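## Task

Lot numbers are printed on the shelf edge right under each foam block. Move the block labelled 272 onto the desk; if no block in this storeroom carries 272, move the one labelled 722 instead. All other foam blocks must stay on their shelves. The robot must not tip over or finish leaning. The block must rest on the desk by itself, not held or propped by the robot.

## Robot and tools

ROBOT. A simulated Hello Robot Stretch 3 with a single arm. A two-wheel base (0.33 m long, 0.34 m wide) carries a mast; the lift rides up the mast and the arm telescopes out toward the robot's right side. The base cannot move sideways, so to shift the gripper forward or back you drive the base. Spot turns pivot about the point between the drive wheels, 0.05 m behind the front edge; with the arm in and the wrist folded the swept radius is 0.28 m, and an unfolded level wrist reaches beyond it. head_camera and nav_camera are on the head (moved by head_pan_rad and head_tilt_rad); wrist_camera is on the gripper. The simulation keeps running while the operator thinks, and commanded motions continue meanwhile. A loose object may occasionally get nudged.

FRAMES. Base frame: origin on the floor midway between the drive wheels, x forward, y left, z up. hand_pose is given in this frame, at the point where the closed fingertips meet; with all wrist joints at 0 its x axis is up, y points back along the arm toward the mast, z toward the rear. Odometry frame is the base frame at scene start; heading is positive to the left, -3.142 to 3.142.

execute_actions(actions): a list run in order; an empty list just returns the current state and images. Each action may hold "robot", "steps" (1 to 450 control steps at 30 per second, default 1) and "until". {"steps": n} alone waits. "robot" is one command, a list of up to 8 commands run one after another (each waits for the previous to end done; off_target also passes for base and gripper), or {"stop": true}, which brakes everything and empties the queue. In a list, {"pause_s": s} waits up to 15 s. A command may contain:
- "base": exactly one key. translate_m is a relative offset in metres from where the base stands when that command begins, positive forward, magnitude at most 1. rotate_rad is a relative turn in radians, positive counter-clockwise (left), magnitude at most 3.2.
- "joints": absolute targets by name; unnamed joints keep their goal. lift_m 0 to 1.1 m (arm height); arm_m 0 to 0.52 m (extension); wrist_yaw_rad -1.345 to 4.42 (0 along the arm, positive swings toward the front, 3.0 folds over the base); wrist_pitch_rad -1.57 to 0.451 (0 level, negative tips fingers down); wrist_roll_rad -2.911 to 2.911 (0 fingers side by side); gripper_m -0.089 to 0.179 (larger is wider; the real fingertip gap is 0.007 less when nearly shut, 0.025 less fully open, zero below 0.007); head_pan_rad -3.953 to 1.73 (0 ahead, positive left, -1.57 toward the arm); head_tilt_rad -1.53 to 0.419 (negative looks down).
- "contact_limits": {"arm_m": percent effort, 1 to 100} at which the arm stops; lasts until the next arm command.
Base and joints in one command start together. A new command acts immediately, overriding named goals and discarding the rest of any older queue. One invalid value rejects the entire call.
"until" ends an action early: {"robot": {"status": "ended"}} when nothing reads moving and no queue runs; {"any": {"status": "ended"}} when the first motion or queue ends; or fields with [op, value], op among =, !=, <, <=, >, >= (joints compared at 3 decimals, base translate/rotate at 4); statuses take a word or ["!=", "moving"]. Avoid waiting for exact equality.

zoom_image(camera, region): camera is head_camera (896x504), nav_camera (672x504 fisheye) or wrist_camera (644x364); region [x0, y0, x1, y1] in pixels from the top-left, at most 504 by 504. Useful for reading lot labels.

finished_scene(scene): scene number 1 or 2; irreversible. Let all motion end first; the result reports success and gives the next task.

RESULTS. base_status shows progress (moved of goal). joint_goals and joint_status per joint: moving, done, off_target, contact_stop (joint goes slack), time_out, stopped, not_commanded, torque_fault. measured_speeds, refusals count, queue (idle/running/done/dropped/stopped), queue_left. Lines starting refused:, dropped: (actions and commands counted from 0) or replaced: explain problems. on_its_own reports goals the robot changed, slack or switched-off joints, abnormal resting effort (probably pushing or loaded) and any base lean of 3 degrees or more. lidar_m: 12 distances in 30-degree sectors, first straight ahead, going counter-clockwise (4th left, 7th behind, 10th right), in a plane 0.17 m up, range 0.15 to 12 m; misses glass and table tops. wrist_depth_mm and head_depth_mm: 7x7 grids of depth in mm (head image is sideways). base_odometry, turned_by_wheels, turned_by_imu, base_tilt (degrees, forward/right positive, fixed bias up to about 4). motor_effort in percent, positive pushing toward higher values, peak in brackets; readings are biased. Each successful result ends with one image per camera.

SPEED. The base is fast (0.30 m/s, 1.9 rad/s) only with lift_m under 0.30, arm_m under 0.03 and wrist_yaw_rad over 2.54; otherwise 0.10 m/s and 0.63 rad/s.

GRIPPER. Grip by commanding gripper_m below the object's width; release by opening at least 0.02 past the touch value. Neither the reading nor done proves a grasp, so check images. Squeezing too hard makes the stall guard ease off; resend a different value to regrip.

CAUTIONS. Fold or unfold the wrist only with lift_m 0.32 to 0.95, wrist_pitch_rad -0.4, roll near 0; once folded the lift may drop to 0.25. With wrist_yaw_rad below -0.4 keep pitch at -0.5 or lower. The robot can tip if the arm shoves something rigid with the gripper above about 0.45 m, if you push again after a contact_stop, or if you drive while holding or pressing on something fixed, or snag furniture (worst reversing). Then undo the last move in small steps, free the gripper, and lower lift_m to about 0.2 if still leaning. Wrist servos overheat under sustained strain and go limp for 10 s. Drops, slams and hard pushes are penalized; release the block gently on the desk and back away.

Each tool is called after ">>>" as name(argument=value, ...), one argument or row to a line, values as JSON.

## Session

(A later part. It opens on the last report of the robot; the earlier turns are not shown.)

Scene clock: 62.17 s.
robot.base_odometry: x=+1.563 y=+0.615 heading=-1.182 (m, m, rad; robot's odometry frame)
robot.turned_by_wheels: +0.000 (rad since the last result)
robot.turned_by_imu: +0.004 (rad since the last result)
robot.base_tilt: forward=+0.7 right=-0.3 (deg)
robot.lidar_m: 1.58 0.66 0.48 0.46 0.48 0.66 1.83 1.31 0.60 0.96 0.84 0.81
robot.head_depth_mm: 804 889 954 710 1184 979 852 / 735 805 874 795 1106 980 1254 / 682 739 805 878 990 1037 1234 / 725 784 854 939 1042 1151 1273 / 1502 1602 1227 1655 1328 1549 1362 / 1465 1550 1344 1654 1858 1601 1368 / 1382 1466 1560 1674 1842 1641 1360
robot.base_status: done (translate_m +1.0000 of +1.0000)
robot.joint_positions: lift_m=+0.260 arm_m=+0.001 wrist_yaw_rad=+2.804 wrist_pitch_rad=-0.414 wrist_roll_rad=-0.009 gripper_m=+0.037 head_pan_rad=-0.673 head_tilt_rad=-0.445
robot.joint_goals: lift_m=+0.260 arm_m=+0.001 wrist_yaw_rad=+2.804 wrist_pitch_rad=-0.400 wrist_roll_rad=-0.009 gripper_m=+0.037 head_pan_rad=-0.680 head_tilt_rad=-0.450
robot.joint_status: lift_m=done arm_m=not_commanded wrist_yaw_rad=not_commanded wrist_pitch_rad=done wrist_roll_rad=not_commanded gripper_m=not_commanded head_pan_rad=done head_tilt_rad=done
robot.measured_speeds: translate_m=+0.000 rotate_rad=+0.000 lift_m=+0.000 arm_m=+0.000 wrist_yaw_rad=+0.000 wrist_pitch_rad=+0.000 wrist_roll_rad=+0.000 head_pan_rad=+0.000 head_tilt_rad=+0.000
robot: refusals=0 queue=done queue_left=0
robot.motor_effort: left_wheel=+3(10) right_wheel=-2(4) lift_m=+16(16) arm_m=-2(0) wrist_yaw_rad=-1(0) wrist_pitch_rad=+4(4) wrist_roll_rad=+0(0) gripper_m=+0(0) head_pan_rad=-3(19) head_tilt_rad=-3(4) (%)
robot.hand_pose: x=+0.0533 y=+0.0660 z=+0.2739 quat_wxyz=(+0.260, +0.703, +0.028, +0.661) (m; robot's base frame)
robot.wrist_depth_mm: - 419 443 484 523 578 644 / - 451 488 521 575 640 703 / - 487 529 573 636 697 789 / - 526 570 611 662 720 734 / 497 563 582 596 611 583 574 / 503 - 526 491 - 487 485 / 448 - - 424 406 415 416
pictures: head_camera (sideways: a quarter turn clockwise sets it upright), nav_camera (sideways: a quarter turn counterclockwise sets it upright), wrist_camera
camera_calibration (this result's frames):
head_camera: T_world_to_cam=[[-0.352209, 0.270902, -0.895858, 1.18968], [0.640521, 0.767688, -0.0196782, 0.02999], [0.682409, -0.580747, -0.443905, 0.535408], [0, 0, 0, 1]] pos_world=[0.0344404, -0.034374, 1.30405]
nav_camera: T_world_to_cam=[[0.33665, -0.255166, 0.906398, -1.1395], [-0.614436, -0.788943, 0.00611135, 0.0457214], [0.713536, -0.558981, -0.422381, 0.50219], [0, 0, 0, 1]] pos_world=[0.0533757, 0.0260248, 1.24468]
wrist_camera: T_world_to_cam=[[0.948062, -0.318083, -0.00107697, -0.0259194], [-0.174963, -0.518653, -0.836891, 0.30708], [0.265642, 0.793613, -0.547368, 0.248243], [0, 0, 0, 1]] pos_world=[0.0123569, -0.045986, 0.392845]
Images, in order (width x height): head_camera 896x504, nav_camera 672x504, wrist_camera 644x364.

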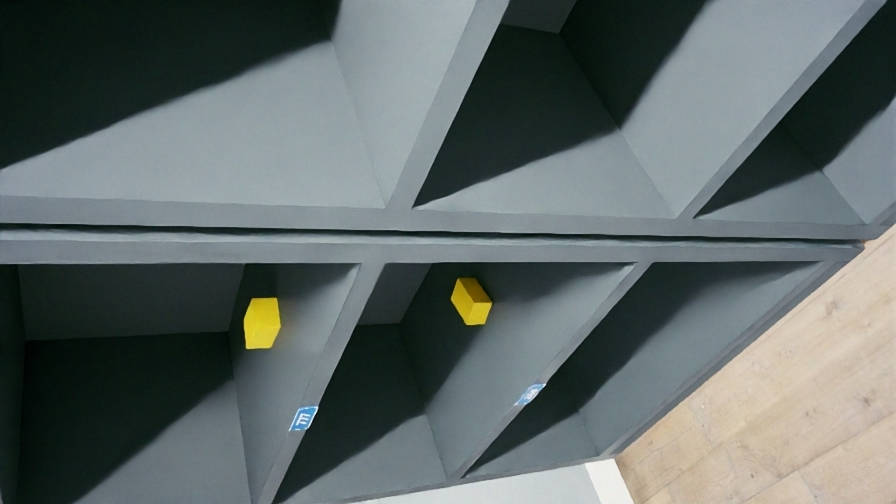

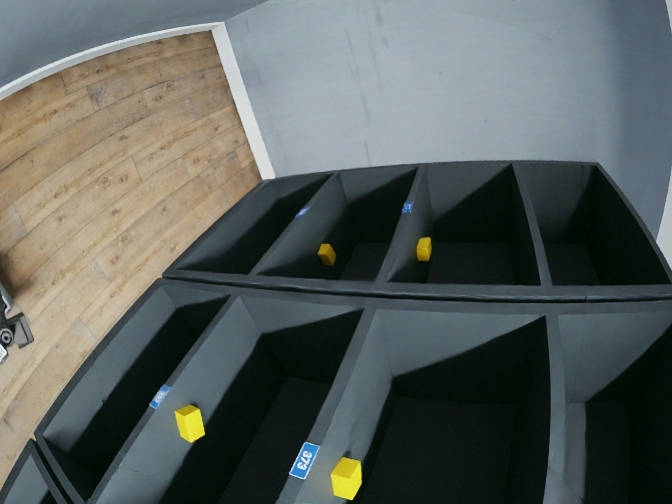

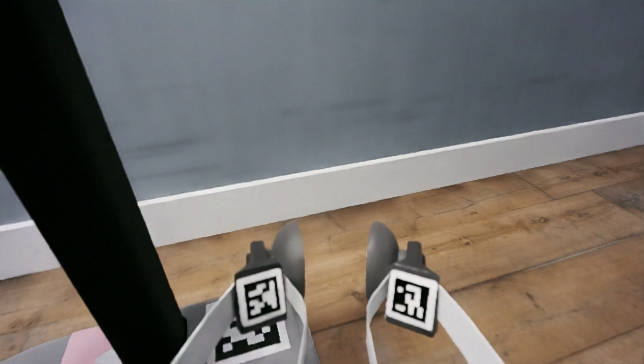

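>>> zoom_image(
  camera="head_camera",
  region=[500, 365, 560, 425],
)

>>> zoom_image(
  camera="head_camera",
  region=[273, 388, 333, 448],
)

>>> zoom_image(
  camera="nav_camera",
  region=[130, 368, 190, 428],
)

>>> zoom_image(
  camera="nav_camera",
  region=[270, 425, 340, 495],
)

Region (500, 365, 560, 425) of head_camera's 896x504 image, scaled by 8.400, with more detail than that image has.

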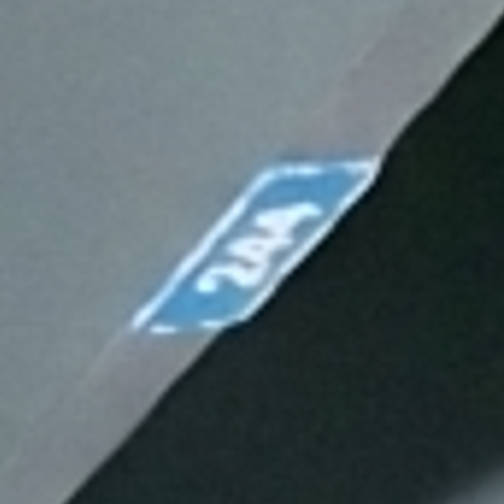

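Region (273, 388, 333, 448) of head_camera's 896x504 image, scaled by 8.400, with more detail than that image has.

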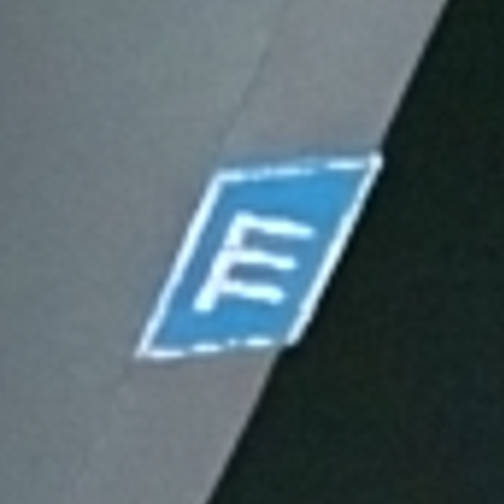

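Region (130, 368, 190, 428) of nav_camera's 672x504 image, scaled by 8.400, with more detail than that image has.

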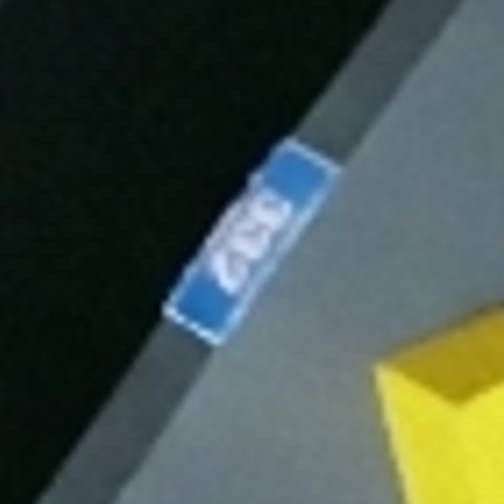

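Region (270, 425, 340, 495) of nav_camera's 672x504 image, scaled by 7.200, with more detail than that image has.

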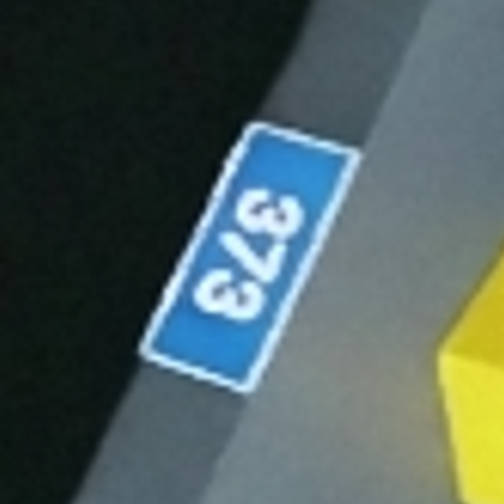

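>>> execute_actions(
  actions=[
    {"robot":{"base":{"translate_m":-1.0},"joints":{"head_pan_rad":-0.85,"head_tilt_rad":-0.75}},"steps":450,"until":{"robot":{"translate_m":["<",-0.3]}}},
  ],
)

>>> zoom_image(
  camera="head_camera",
  region=[300, 100, 600, 400],
)

>>> execute_actions(
  actions=[
    {"steps":450,"until":{"robot":{"translate_m":["<",-0.8]}}},
    {"robot":{"base":{"translate_m":-1.0},"joints":{"head_pan_rad":0.0,"head_tilt_rad":-0.6}},"steps":450,"until":{"robot":{"translate_m":["<",-0.78]}}},
    {"robot":[{"base":{"translate_m":-1.0}},{"base":{"rotate_rad":-1.605}}],"steps":450,"until":{"robot":{"status":"ended"}}},
  ],
)

Scene clock: 78.73 s.
robot.base_odometry: x=+1.446 y=+0.900 heading=-1.182 (m, m, rad; robot's odometry frame)
robot.turned_by_wheels: +0.000 (rad since the last result)
robot.turned_by_imu: +0.000 (rad since the last result)
robot.base_tilt: forward=-0.6 right=-1.8 (deg)
robot.lidar_m: 1.78 0.66 0.48 0.46 0.48 0.66 1.83 1.04 1.04 0.55 1.04 1.06
robot.head_depth_mm: 914 685 1142 1082 910 1236 1140 / 947 683 1222 1076 952 1255 1172 / 973 711 1281 1052 1362 1282 1176 / 967 742 1323 1071 1455 1311 1174 / 964 1182 1276 1162 1482 1332 1170 / 930 1091 1208 1380 1507 1337 1173 / 891 1010 1184 1684 1538 1328 1169
robot.base_status: moving (translate_m -0.3085 of -1.0000)
robot.joint_positions: lift_m=+0.260 arm_m=+0.001 wrist_yaw_rad=+2.804 wrist_pitch_rad=-0.414 wrist_roll_rad=-0.009 gripper_m=+0.037 head_pan_rad=-0.843 head_tilt_rad=-0.740
robot.joint_goals: lift_m=+0.260 arm_m=+0.001 wrist_yaw_rad=+2.804 wrist_pitch_rad=-0.400 wrist_roll_rad=-0.009 gripper_m=+0.037 head_pan_rad=-0.850 head_tilt_rad=-0.750
robot.joint_status: lift_m=done arm_m=not_commanded wrist_yaw_rad=not_commanded wrist_pitch_rad=done wrist_roll_rad=not_commanded gripper_m=not_commanded head_pan_rad=done head_tilt_rad=done
robot.measured_speeds: translate_m=-0.294 rotate_rad=+0.000 lift_m=+0.000 arm_m=+0.000 wrist_yaw_rad=+0.000 wrist_pitch_rad=+0.000 wrist_roll_rad=+0.000 head_pan_rad=+0.000 head_tilt_rad=+0.000
robot: refusals=0 queue=running queue_left=0
robot.motor_effort: left_wheel=+2(5) right_wheel=-3(7) lift_m=+16(16) arm_m=-1(1) wrist_yaw_rad=-1(0) wrist_pitch_rad=+4(4) wrist_roll_rad=+0(0) gripper_m=+0(1) head_pan_rad=-2(18) head_tilt_rad=-5(25) (%)
robot.hand_pose: x=+0.0533 y=+0.0660 z=+0.2739 quat_wxyz=(+0.260, +0.703, +0.028, +0.661) (m; robot's base frame)
robot.wrist_depth_mm: - 420 449 484 527 578 640 / - 445 484 529 583 651 719 / - 484 522 567 638 700 795 / - 528 559 606 677 721 717 / 504 569 583 612 611 590 571 / 509 - 523 492 - 490 489 / 447 - - 422 412 418 415
pictures: head_camera (sideways: a quarter turn clockwise sets it upright), nav_camera (sideways: a quarter turn counterclockwise sets it upright), wrist_camera
camera_calibration (this result's frames):
head_camera: T_world_to_cam=[[-0.461828, 0.506975, -0.727799, 0.971243], [0.756868, 0.653077, -0.0253492, 0.0366545], [0.462457, -0.562554, -0.685322, 0.850829], [0, 0, 0, 1]] pos_world=[0.0273326, -0.0376965, 1.29089]
nav_camera: T_world_to_cam=[[0.451833, -0.491831, 0.744278, -0.928824], [-0.738355, -0.674407, 0.0025784, 0.0510785], [0.500678, -0.550706, -0.667865, 0.822872], [0, 0, 0, 1]] pos_world=[0.0453936, 0.0307841, 1.24074]
wrist_camera: T_world_to_cam=[[0.948062, -0.318083, -0.00107705, -0.0259193], [-0.174963, -0.518653, -0.836891, 0.30708], [0.265642, 0.793613, -0.547369, 0.248244], [0, 0, 0, 1]] pos_world=[0.0123568, -0.045986, 0.392845]
Images, in order (width x height): head_camera 896x504, nav_camera 672x504, wrist_camera 644x364.

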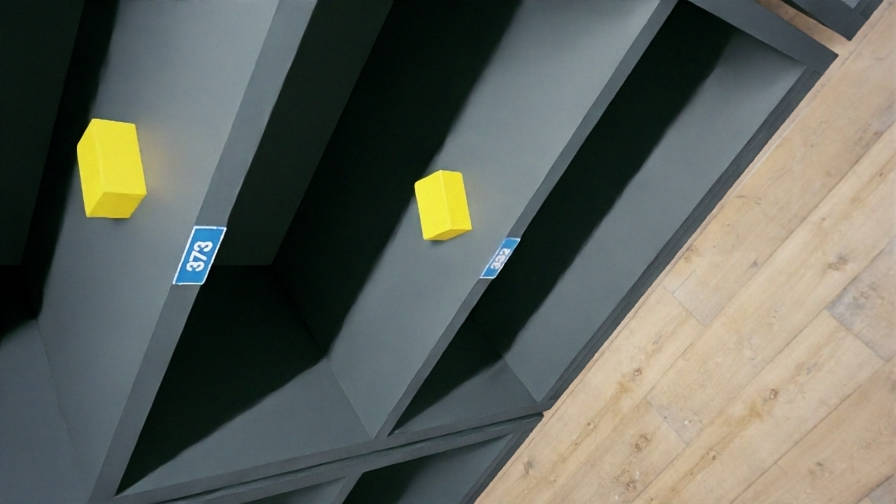

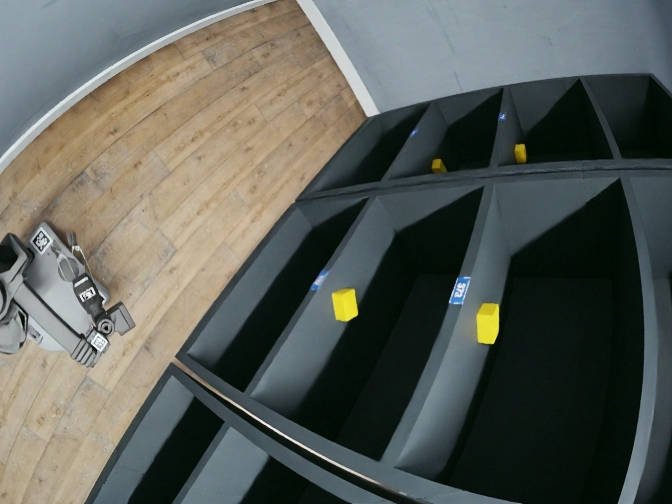

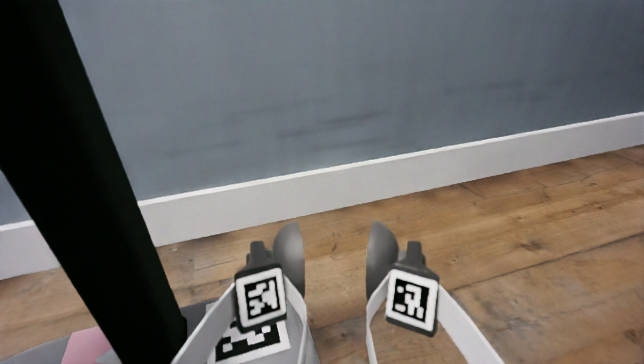

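Region (300, 100, 600, 400) of head_camera's 896x504 image, scaled by 1.680, with more detail than that image has.

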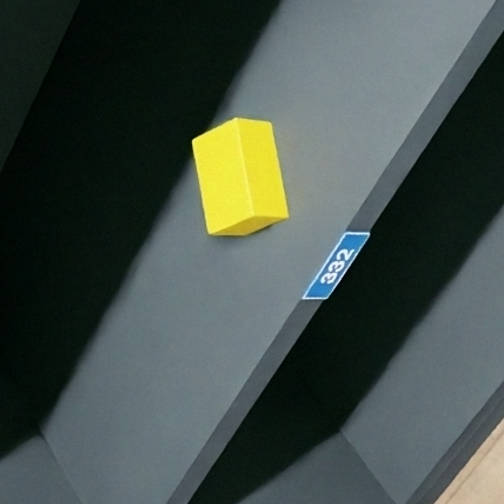

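Scene clock: 90.03 s.
robot.base_odometry: x=+0.581 y=+3.012 heading=-2.787 (m, m, rad; robot's odometry frame)
robot.turned_by_wheels: -1.605 (rad since the last result)
robot.turned_by_imu: -1.580 (rad since the last result)
robot.base_tilt: forward=+0.7 right=-0.1 (deg)
robot.lidar_m: 2.26 0.69 1.40 1.92 0.67 0.48 0.46 0.48 0.64 0.61 0.63 0.86
robot.head_depth_mm: 1725 1728 1749 1768 1664 1448 1242 / 2388 2437 2479 2138 1743 1448 1246 / 2837 3157 2853 2156 1734 1447 1244 / 2838 3136 2849 2158 1726 1446 1243 / 2851 3101 2843 2144 1727 1445 1241 / 2812 3180 2834 2144 1736 1439 1238 / 2766 3059 2829 2148 1725 1377 1240
robot.base_status: done (rotate_rad -1.6048 of -1.6050)
robot.joint_positions: lift_m=+0.260 arm_m=+0.001 wrist_yaw_rad=+2.804 wrist_pitch_rad=-0.414 wrist_roll_rad=-0.009 gripper_m=+0.037 head_pan_rad=-0.007 head_tilt_rad=-0.605
robot.joint_goals: lift_m=+0.260 arm_m=+0.001 wrist_yaw_rad=+2.804 wrist_pitch_rad=-0.400 wrist_roll_rad=-0.009 gripper_m=+0.037 head_pan_rad=+0.000 head_tilt_rad=-0.600
robot.joint_status: lift_m=done arm_m=not_commanded wrist_yaw_rad=not_commanded wrist_pitch_rad=done wrist_roll_rad=not_commanded gripper_m=not_commanded head_pan_rad=done head_tilt_rad=done
robot.measured_speeds: translate_m=+0.000 rotate_rad=+0.000 lift_m=+0.000 arm_m=+0.000 wrist_yaw_rad=+0.000 wrist_pitch_rad=+0.000 wrist_roll_rad=+0.000 head_pan_rad=+0.000 head_tilt_rad=+0.000
robot: refusals=0 queue=done queue_left=0
robot.motor_effort: left_wheel=+3(12) right_wheel=-2(6) lift_m=+16(16) arm_m=-1(1) wrist_yaw_rad=+1(1) wrist_pitch_rad=+4(4) wrist_roll_rad=+0(0) gripper_m=+0(0) head_pan_rad=+3(39) head_tilt_rad=+2(15) (%)
robot.hand_pose: x=+0.0533 y=+0.0660 z=+0.2739 quat_wxyz=(+0.260, +0.703, +0.028, +0.661) (m; robot's base frame)
robot.wrist_depth_mm: - - - - - - 595 / - - - - - 957 656 / - - - - 904 698 741 / - 764 754 762 729 706 722 / 595 616 604 596 612 590 571 / 503 - 511 495 - 488 487 / 440 - - 423 411 423 416
pictures: head_camera (sideways: a quarter turn clockwise sets it upright), nav_camera (sideways: a quarter turn counterclockwise sets it upright), wrist_camera
camera_calibration (this result's frames):
head_camera: T_world_to_cam=[[-0.581473, -0.00362197, -0.813558, 1.08376], [0.0259553, 0.999398, -0.0230003, 0.0380594], [0.813151, -0.0344902, -0.581029, 0.713024], [0, 0, 0, 1]] pos_world=[0.049391, -0.0095189, 1.29686]
nav_camera: T_world_to_cam=[[0.561479, 0.00637028, 0.827467, -1.03793], [0.00509329, -0.999978, 0.00424231, 0.0443766], [0.827476, 0.00183256, -0.561499, 0.682509], [0, 0, 0, 1]] pos_world=[0.0177922, 0.0497368, 1.2419]
wrist_camera: T_world_to_cam=[[0.948062, -0.318083, -0.00107705, -0.0259248], [-0.174965, -0.518659, -0.836887, 0.307068], [0.265641, 0.793609, -0.547375, 0.248259], [0, 0, 0, 1]] pos_world=[0.0123568, -0.0460035, 0.392844]
Images, in order (width x height): head_camera 896x504, nav_camera 672x504, wrist_camera 644x364.

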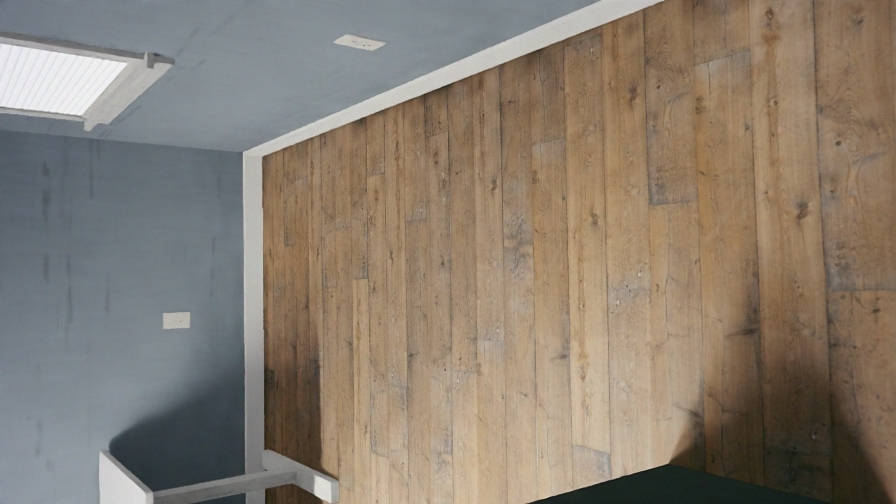

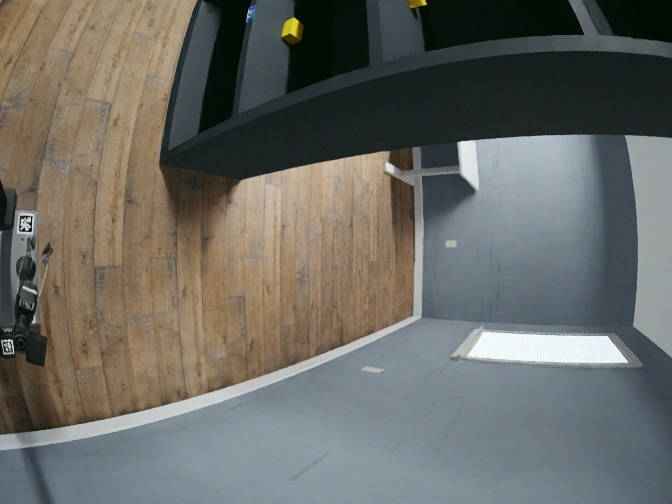

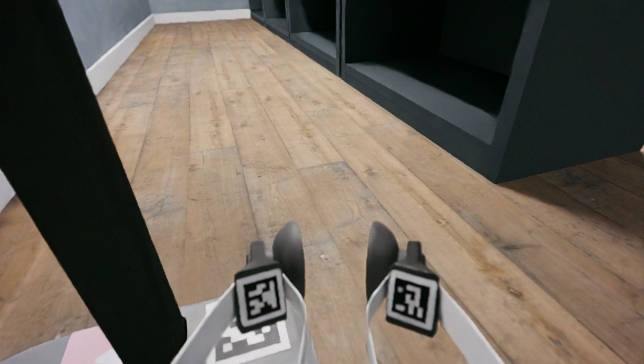

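>>> execute_actions(
  actions=[
    {"robot":{"base":{"translate_m":1.0},"joints":{"head_pan_rad":0.0,"head_tilt_rad":-0.35}},"steps":450,"until":{"robot":{"translate_m":[">",0.46]}}},
    {"robot":[{"base":{"translate_m":1.0}},{"base":{"rotate_rad":1.605}}],"steps":450,"until":{"robot":{"status":"ended"}}},
  ],
)

Scene clock: 103.57 s.
robot.base_odometry: x=-0.793 y=+2.503 heading=-1.182 (m, m, rad; robot's odometry frame)
robot.turned_by_wheels: +1.605 (rad since the last result)
robot.turned_by_imu: +1.580 (rad since the last result)
robot.base_tilt: forward=+0.7 right=-0.2 (deg)
robot.lidar_m: 1.72 0.63 0.62 1.91 0.84 0.61 0.60 0.62 0.85 1.85 1.62 1.87
robot.head_depth_mm: 3586 3719 - 3359 2353 1802 1458 / 3573 3783 - 3376 2351 1808 1456 / 3463 3705 - 3379 2351 1806 1454 / 3592 3755 - 3361 2344 1803 1455 / 3554 3703 - 3413 2341 1806 1456 / 2474 2446 2445 2421 2159 1811 1464 / 1587 1580 1568 1554 1556 1534 1420
robot.base_status: done (rotate_rad +1.6048 of +1.6050)
robot.joint_positions: lift_m=+0.260 arm_m=+0.001 wrist_yaw_rad=+2.804 wrist_pitch_rad=-0.414 wrist_roll_rad=-0.009 gripper_m=+0.037 head_pan_rad=-0.007 head_tilt_rad=-0.358
robot.joint_goals: lift_m=+0.260 arm_m=+0.001 wrist_yaw_rad=+2.804 wrist_pitch_rad=-0.400 wrist_roll_rad=-0.009 gripper_m=+0.037 head_pan_rad=+0.000 head_tilt_rad=-0.350
robot.joint_status: lift_m=done arm_m=not_commanded wrist_yaw_rad=not_commanded wrist_pitch_rad=done wrist_roll_rad=not_commanded gripper_m=not_commanded head_pan_rad=done head_tilt_rad=done
robot.measured_speeds: translate_m=+0.000 rotate_rad=+0.000 lift_m=+0.000 arm_m=+0.000 wrist_yaw_rad=+0.000 wrist_pitch_rad=+0.000 wrist_roll_rad=+0.000 head_pan_rad=+0.000 head_tilt_rad=+0.000
robot: refusals=0 queue=done queue_left=0
robot.motor_effort: left_wheel=-2(11) right_wheel=+2(8) lift_m=+16(15) arm_m=-1(2) wrist_yaw_rad=+0(0) wrist_pitch_rad=+4(4) wrist_roll_rad=+0(0) gripper_m=-1(0) head_pan_rad=+3(1) head_tilt_rad=+2(19) (%)
robot.hand_pose: x=+0.0533 y=+0.0660 z=+0.2739 quat_wxyz=(+0.260, +0.703, +0.028, +0.661) (m; robot's base frame)
robot.wrist_depth_mm: - - - - 701 567 620 / - - - - 746 607 675 / - - - 990 772 694 783 / - 764 748 762 711 731 708 / 582 607 602 594 608 584 578 / 507 - 515 494 - 483 485 / 444 - - 422 408 416 415
pictures: head_camera (sideways: a quarter turn clockwise sets it upright), nav_camera (sideways: a quarter turn counterclockwise sets it upright), wrist_camera
camera_calibration (this result's frames):
head_camera: T_world_to_cam=[[-0.364751, -0.00518246, -0.931091, 1.23573], [0.0308684, 0.999368, -0.017655, 0.0310771], [0.930593, -0.0351809, -0.36436, 0.43038], [0, 0, 0, 1]] pos_world=[0.0492653, -0.00951209, 1.30794]
nav_camera: T_world_to_cam=[[0.341961, 0.00794713, 0.939681, -1.18297], [0.00382595, -0.999968, 0.00706468, 0.0407081], [0.939706, 0.00117933, -0.34198, 0.396181], [0, 0, 0, 1]] pos_world=[0.0320795, 0.0496408, 1.24681]
wrist_camera: T_world_to_cam=[[0.948062, -0.318083, -0.00107724, -0.0259301], [-0.174969, -0.518671, -0.836879, 0.307054], [0.265638, 0.793602, -0.547387, 0.248276], [0, 0, 0, 1]] pos_world=[0.0123568, -0.0460203, 0.392842]
Images, in order (width x height): head_camera 896x504, nav_camera 672x504, wrist_camera 644x364.

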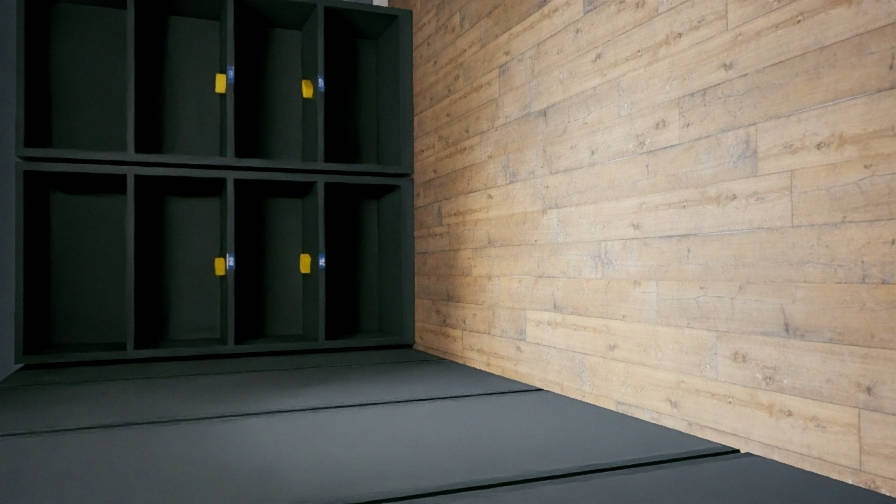

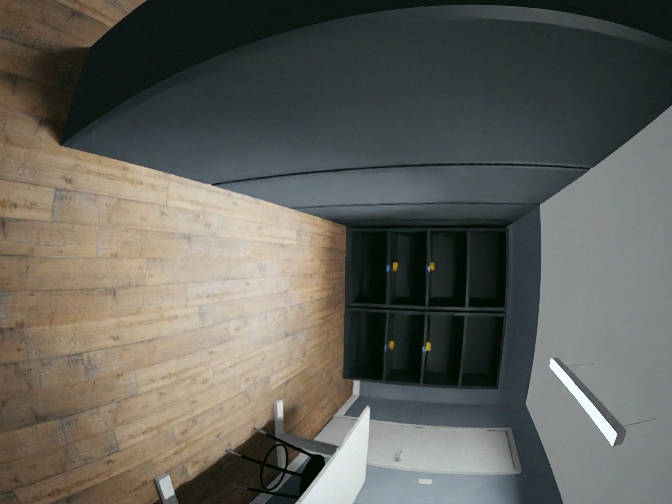

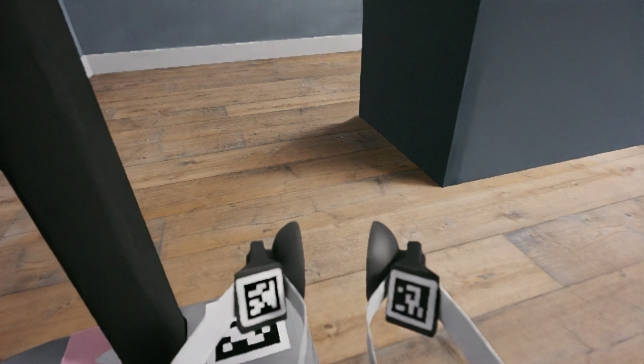

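>>> execute_actions(
  actions=[
    {"robot":{"base":{"translate_m":1.0},"joints":{"head_pan_rad":0.0,"head_tilt_rad":-0.8}},"steps":450,"until":{"robot":{"translate_m":[">",0.73]}}},
    {"robot":{"base":{"translate_m":1.0}},"steps":450,"until":{"robot":{"translate_m":[">",0.72]}}},
    {"robot":{"base":{"translate_m":1.0}},"steps":450,"until":{"robot":{"translate_m":[">",0.72]}}},
    {"robot":{"base":{"translate_m":1.0}},"steps":450,"until":{"robot":{"status":"ended"}}},
  ],
)

Scene clock: 119.97 s.
robot.base_odometry: x=+0.416 y=-0.447 heading=-1.182 (m, m, rad; robot's odometry frame)
robot.turned_by_wheels: +0.000 (rad since the last result)
robot.turned_by_imu: +0.008 (rad since the last result)
robot.base_tilt: forward=+0.6 right=-0.3 (deg)
robot.lidar_m: 1.00 0.61 0.45 0.43 0.45 0.62 1.74 1.85 1.75 1.84 0.77 0.72
robot.head_depth_mm: 822 610 1134 1028 935 1263 1161 / 821 609 1132 1026 933 1253 1157 / 817 607 1135 1020 933 1251 1155 / 814 607 1129 1009 932 1246 1158 / 811 605 1130 1020 928 1239 1153 / 808 602 1128 1017 928 1249 1157 / 807 603 1123 1013 928 1234 1152
robot.base_status: done (translate_m +1.0000 of +1.0000)
robot.joint_positions: lift_m=+0.260 arm_m=+0.001 wrist_yaw_rad=+2.804 wrist_pitch_rad=-0.414 wrist_roll_rad=-0.009 gripper_m=+0.037 head_pan_rad=-0.007 head_tilt_rad=-0.791
robot.joint_goals: lift_m=+0.260 arm_m=+0.001 wrist_yaw_rad=+2.804 wrist_pitch_rad=-0.400 wrist_roll_rad=-0.009 gripper_m=+0.037 head_pan_rad=+0.000 head_tilt_rad=-0.800
robot.joint_status: lift_m=done arm_m=not_commanded wrist_yaw_rad=not_commanded wrist_pitch_rad=done wrist_roll_rad=not_commanded gripper_m=not_commanded head_pan_rad=done head_tilt_rad=done
robot.measured_speeds: translate_m=+0.000 rotate_rad=+0.000 lift_m=+0.000 arm_m=+0.000 wrist_yaw_rad=+0.000 wrist_pitch_rad=+0.000 wrist_roll_rad=+0.000 head_pan_rad=+0.000 head_tilt_rad=+0.000
robot: refusals=0 queue=done queue_left=0
robot.motor_effort: left_wheel=-2(7) right_wheel=+2(6) lift_m=+16(16) arm_m=-1(1) wrist_yaw_rad=+0(0) wrist_pitch_rad=+4(5) wrist_roll_rad=+0(0) gripper_m=+0(0) head_pan_rad=+3(2) head_tilt_rad=-4(29) (%)
robot.hand_pose: x=+0.0533 y=+0.0660 z=+0.2739 quat_wxyz=(+0.260, +0.703, +0.028, +0.661) (m; robot's base frame)
robot.wrist_depth_mm: - 389 419 455 500 538 519 / - 419 453 494 537 590 568 / - 453 494 553 589 645 641 / - 500 540 597 658 671 595 / 490 557 576 596 611 586 530 / 503 - 521 491 - 483 478 / 449 - - 423 413 413 413
pictures: head_camera (sideways: a quarter turn clockwise sets it upright), nav_camera (sideways: a quarter turn counterclockwise sets it upright), wrist_camera
camera_calibration (this result's frames):
head_camera: T_world_to_cam=[[-0.721409, -0.00283772, -0.692504, 0.926829], [0.0211279, 0.999436, -0.0261053, 0.0421253], [0.692187, -0.0334637, -0.720942, 0.895755], [0, 0, 0, 1]] pos_world=[0.0477027, -0.0094961, 1.28872]
nav_camera: T_world_to_cam=[[0.704319, 0.00556126, 0.709862, -0.885511], [0.0059332, -0.999981, 0.00194726, 0.0473601], [0.709859, 0.00284026, -0.704338, 0.869034], [0, 0, 0, 1]] pos_world=[0.0065092, 0.0498155, 1.24059]
wrist_camera: T_world_to_cam=[[0.948062, -0.318083, -0.00107767, -0.0259299], [-0.174973, -0.51868, -0.836872, 0.30705], [0.265636, 0.793595, -0.547397, 0.248279], [0, 0, 0, 1]] pos_world=[0.0123568, -0.0460204, 0.392841]
Images, in order (width x height): head_camera 896x504, nav_camera 672x504, wrist_camera 644x364.

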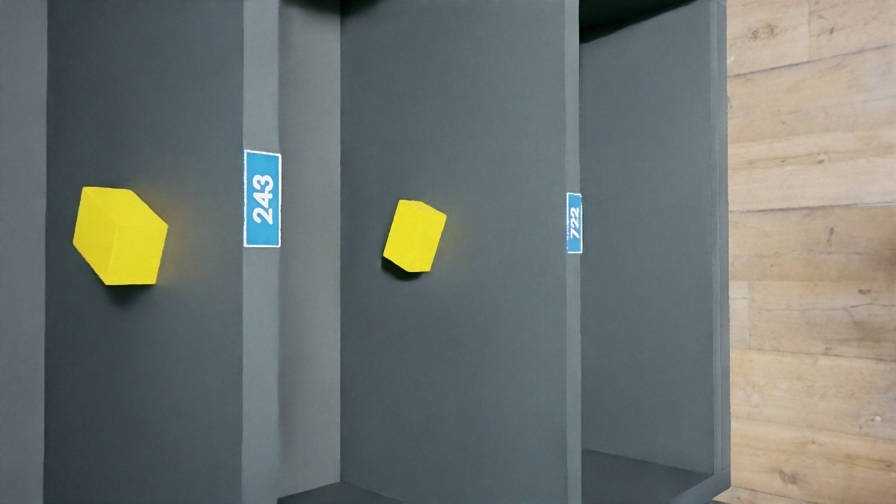

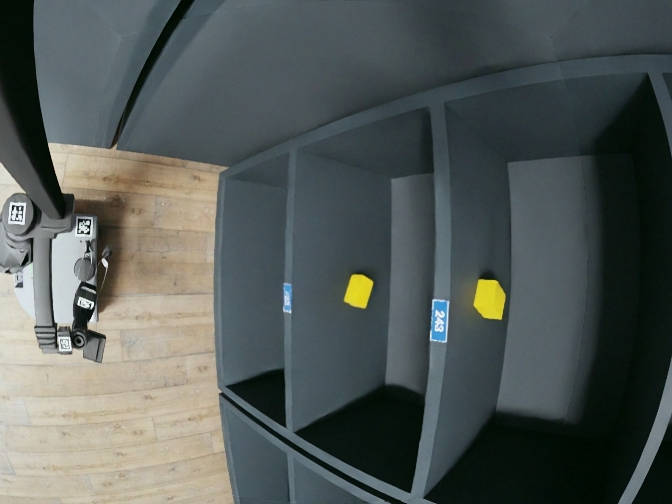

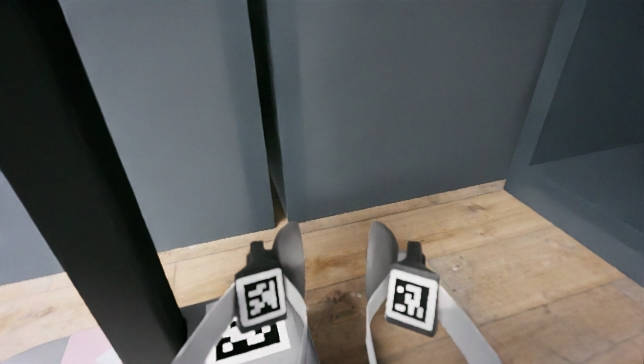

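>>> zoom_image(
  camera="head_camera",
  region=[365, 185, 465, 285],
)

Region (365, 185, 465, 285) of head_camera's 896x504 image, scaled by 5.040, with more detail than that image has.

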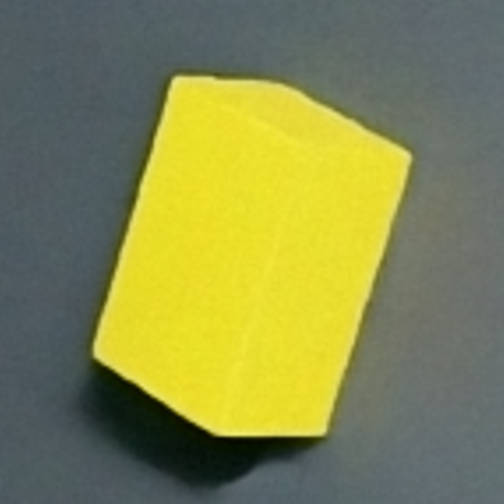

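>>> execute_actions(
  actions=[
    {"robot":{"base":{"rotate_rad":1.498},"joints":{"head_pan_rad":-1.65,"head_tilt_rad":-0.75,"lift_m":0.295}},"steps":450,"until":{"robot":{"rotate_rad":[">",1.3]}}},
    {"robot":{"joints":{"lift_m":0.60}},"steps":450,"until":{"robot":{"lift_m":[">",0.33],"base_status":["!=","moving"]}}},
    {"robot":{"base":{"translate_m":0.12},"joints":{"wrist_yaw_rad":-0.3}},"steps":450,"until":{"robot":{"wrist_yaw_rad":["<",0.6]}}},
    {"robot":{"joints":{"gripper_m":0.179}},"steps":450,"until":{"robot":{"lift_m":[">",0.56],"wrist_yaw_rad":["<",0.0]}}},
    {"robot":{"joints":{"arm_m":0.33}},"steps":450,"until":{"robot":{"status":"ended"}}},
  ],
)

Scene clock: 147.13 s.
robot.base_odometry: x=+0.530 y=-0.409 heading=+0.316 (m, m, rad; robot's odometry frame)
robot.turned_by_wheels: +1.498 (rad since the last result)
robot.turned_by_imu: +1.471 (rad since the last result)
robot.base_tilt: forward=+0.7 right=-0.1 (deg)
robot.lidar_m: 0.31 0.32 0.41 0.94 2.76 1.85 1.96 0.85 0.80 0.99 0.49 0.33
robot.head_depth_mm: 885 666 1198 1066 1303 1285 1175 / 873 664 1189 1067 964 1283 - / 859 645 1166 1091 - 1256 1153 / 845 638 1143 1118 1349 1256 1175 / 832 658 1117 1089 916 1247 1166 / 824 657 1098 1056 917 1246 1166 / 819 654 562 1055 894 1161 1156
robot.base_status: done (translate_m +0.1200 of +0.1200)
robot.joint_positions: lift_m=+0.600 arm_m=+0.330 wrist_yaw_rad=-0.298 wrist_pitch_rad=-0.414 wrist_roll_rad=-0.009 gripper_m=+0.179 head_pan_rad=-1.643 head_tilt_rad=-0.753
robot.joint_goals: lift_m=+0.600 arm_m=+0.330 wrist_yaw_rad=-0.300 wrist_pitch_rad=-0.400 wrist_roll_rad=-0.009 gripper_m=+0.179 head_pan_rad=-1.650 head_tilt_rad=-0.750
robot.joint_status: lift_m=done arm_m=done wrist_yaw_rad=done wrist_pitch_rad=done wrist_roll_rad=not_commanded gripper_m=done head_pan_rad=done head_tilt_rad=done
robot.measured_speeds: translate_m=+0.000 rotate_rad=+0.000 lift_m=+0.000 arm_m=+0.000 wrist_yaw_rad=+0.000 wrist_pitch_rad=+0.000 wrist_roll_rad=+0.000 head_pan_rad=+0.000 head_tilt_rad=+0.000
robot: refusals=0 queue=done queue_left=0
robot.motor_effort: left_wheel=-3(9) right_wheel=+2(7) lift_m=+24(27) arm_m=+1(1) wrist_yaw_rad=-4(6) wrist_pitch_rad=+5(5) wrist_roll_rad=+0(0) gripper_m=+0(84) head_pan_rad=-2(40) head_tilt_rad=+1(9) (%)
robot.hand_pose: x=-0.0875 y=-0.6897 z=+0.6133 quat_wxyz=(+0.666, +0.042, -0.702, -0.246) (m; robot's base frame)
robot.wrist_depth_mm: 316 342 375 405 452 500 423 / 340 362 400 439 487 533 435 / 359 390 433 468 492 494 439 / 374 382 375 289 372 365 367 / 306 307 289 254 295 295 295 / 261 256 252 250 248 246 253 / - 211 214 213 212 210 -
pictures: head_camera (sideways: a quarter turn clockwise sets it upright), nav_camera (sideways: a quarter turn counterclockwise sets it upright), wrist_camera
camera_calibration (this result's frames):
head_camera: T_world_to_cam=[[0.0425529, 0.693959, -0.718756, 0.956381], [0.995834, -0.0875294, -0.0255528, 0.0354615], [-0.0806449, -0.714674, -0.694793, 0.86646], [0, 0, 0, 1]] pos_world=[-0.00613496, -0.0413482, 1.29032]
nav_camera: T_world_to_cam=[[-0.0386697, -0.676454, 0.735469, -0.914351], [-0.998214, 0.059688, 0.00241416, 0.0528775], [-0.0455317, -0.734062, -0.677555, 0.838806], [0, 0, 0, 1]] pos_world=[0.0556177, -0.00593692, 1.24069]
wrist_camera: T_world_to_cam=[[-0.960112, 0.279615, -0.00108206, 0.112869], [0.153993, 0.525526, -0.836725, 0.923385], [-0.233392, -0.803516, -0.547622, -0.0738383], [0, 0, 0, 1]] pos_world=[-0.0510608, -0.576153, 0.732306]
Images, in order (width x height): head_camera 896x504, nav_camera 672x504, wrist_camera 644x364.

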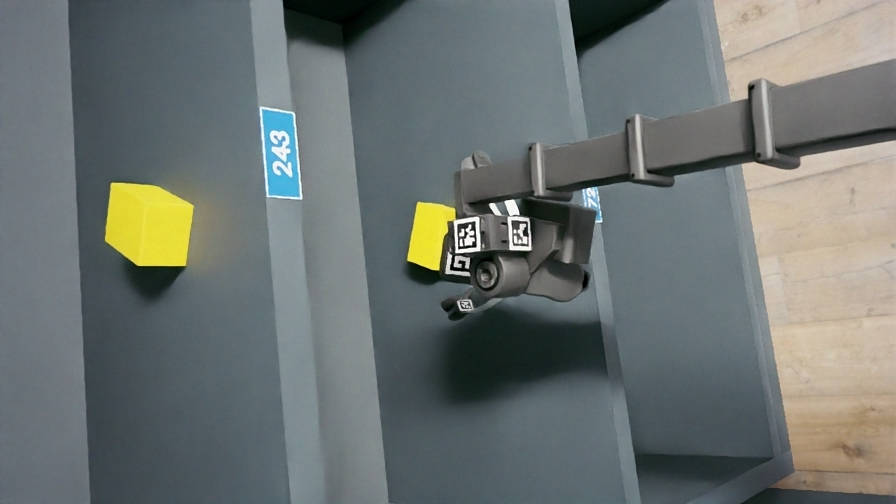

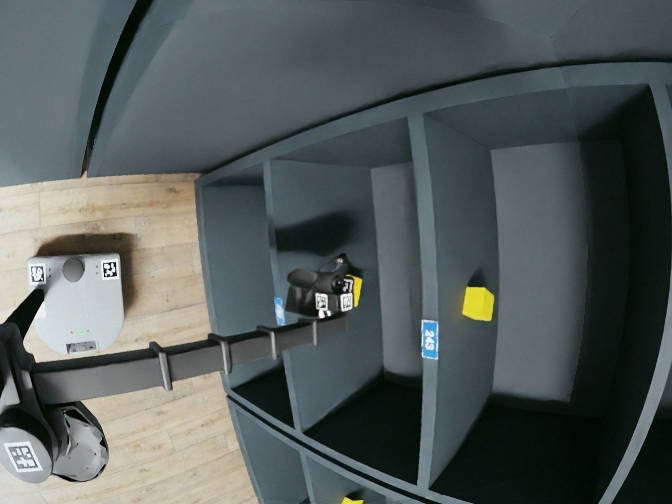

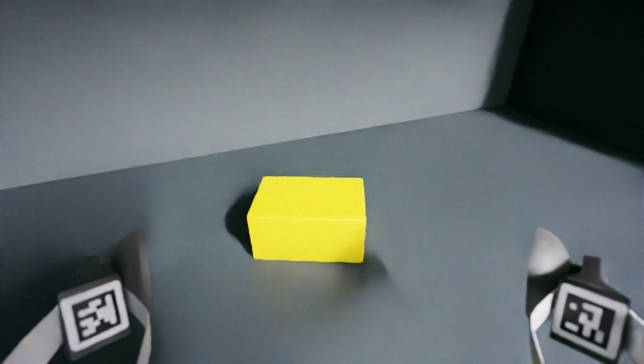

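>>> execute_actions(
  actions=[
    {"robot":{"base":{"translate_m":-0.012},"joints":{"arm_m":0.437,"lift_m":0.536}},"steps":450,"until":{"robot":{"status":"ended"}}},
  ],
)

Scene clock: 159.13 s.
robot.base_odometry: x=+0.518 y=-0.413 heading=+0.316 (m, m, rad; robot's odometry frame)
robot.turned_by_wheels: +0.000 (rad since the last result)
robot.turned_by_imu: +0.000 (rad since the last result)
robot.base_tilt: forward=+0.9 right=-0.1 (deg)
robot.lidar_m: 0.32 0.33 0.43 0.95 2.75 1.84 1.95 0.84 0.79 0.99 0.51 0.35
robot.head_depth_mm: 886 666 1188 1067 1284 1279 1173 / 873 664 1190 1065 964 1278 1183 / 861 661 1172 1091 943 1254 1154 / 846 639 1141 1133 919 1254 1173 / 834 657 1122 1063 918 1243 1166 / 824 655 1099 1058 915 1248 1168 / 820 653 563 1057 896 1176 1164
robot.base_status: done (translate_m -0.0120 of -0.0120)
robot.joint_positions: lift_m=+0.536 arm_m=+0.437 wrist_yaw_rad=-0.298 wrist_pitch_rad=-0.414 wrist_roll_rad=-0.009 gripper_m=+0.179 head_pan_rad=-1.643 head_tilt_rad=-0.753
robot.joint_goals: lift_m=+0.536 arm_m=+0.437 wrist_yaw_rad=-0.300 wrist_pitch_rad=-0.400 wrist_roll_rad=-0.009 gripper_m=+0.179 head_pan_rad=-1.650 head_tilt_rad=-0.750
robot.joint_status: lift_m=done arm_m=done wrist_yaw_rad=done wrist_pitch_rad=done wrist_roll_rad=not_commanded gripper_m=done head_pan_rad=done head_tilt_rad=done
robot.measured_speeds: translate_m=+0.000 rotate_rad=+0.000 lift_m=+0.000 arm_m=+0.000 wrist_yaw_rad=+0.000 wrist_pitch_rad=+0.000 wrist_roll_rad=+0.000 head_pan_rad=+0.000 head_tilt_rad=+0.000
robot: refusals=0 queue=done queue_left=0
robot.motor_effort: left_wheel=-2(6) right_wheel=+2(2) lift_m=+15(21) arm_m=+2(1) wrist_yaw_rad=-4(4) wrist_pitch_rad=+5(4) wrist_roll_rad=+0(0) gripper_m=+0(1) head_pan_rad=-3(4) head_tilt_rad=+1(0) (%)
robot.hand_pose: x=-0.0875 y=-0.7967 z=+0.5499 quat_wxyz=(+0.666, +0.042, -0.702, -0.246) (m; robot's base frame)
robot.wrist_depth_mm: 239 254 276 302 335 374 397 / 254 274 302 327 365 413 415 / 271 293 318 339 334 328 326 / 260 258 258 169 240 251 245 / 207 210 148 135 135 199 199 / 178 173 137 128 126 167 170 / - 142 143 141 140 143 -
pictures: head_camera (sideways: a quarter turn clockwise sets it upright), nav_camera (sideways: a quarter turn counterclockwise sets it upright), wrist_camera
camera_calibration (this result's frames):
head_camera: T_world_to_cam=[[0.0425529, 0.693959, -0.718756, 0.956381], [0.995834, -0.0875294, -0.0255528, 0.0354615], [-0.0806449, -0.714674, -0.694793, 0.86646], [0, 0, 0, 1]] pos_world=[-0.00613496, -0.0413482, 1.29032]
nav_camera: T_world_to_cam=[[-0.0386697, -0.676455, 0.735469, -0.91435], [-0.998214, 0.059688, 0.00241416, 0.0528775], [-0.0455317, -0.734062, -0.677555, 0.838807], [0, 0, 0, 1]] pos_world=[0.0556177, -0.00593691, 1.24069]
wrist_camera: T_world_to_cam=[[-0.960111, 0.279618, -0.00108313, 0.142719], [0.153995, 0.525525, -0.836725, 0.926489], [-0.233394, -0.803516, -0.547622, -0.194574], [0, 0, 0, 1]] pos_world=[-0.0510611, -0.683143, 0.668818]
Images, in order (width x height): head_camera 896x504, nav_camera 672x504, wrist_camera 644x364.

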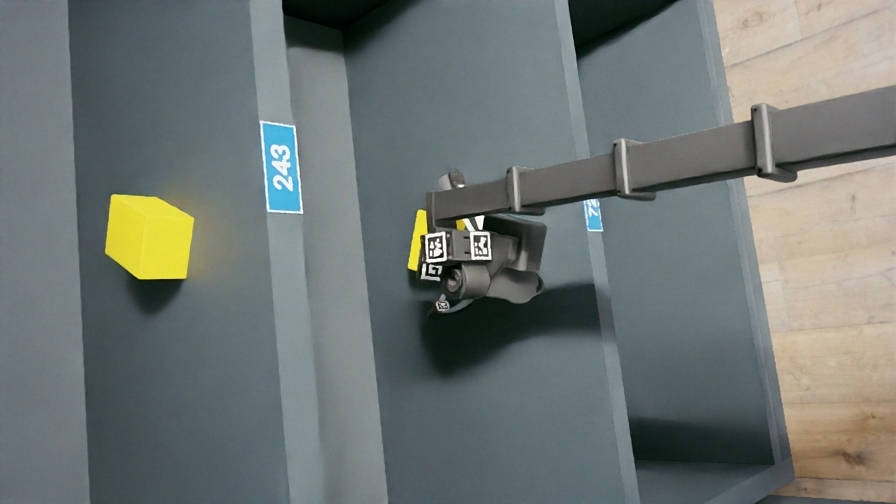

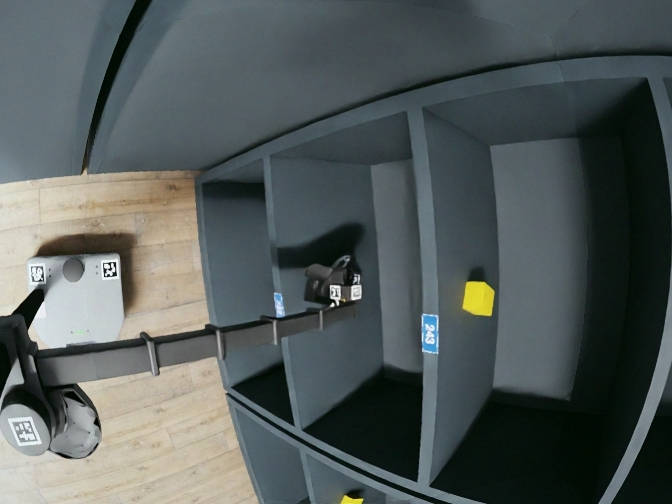

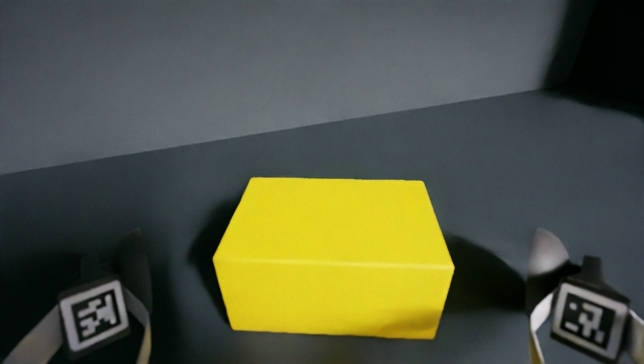

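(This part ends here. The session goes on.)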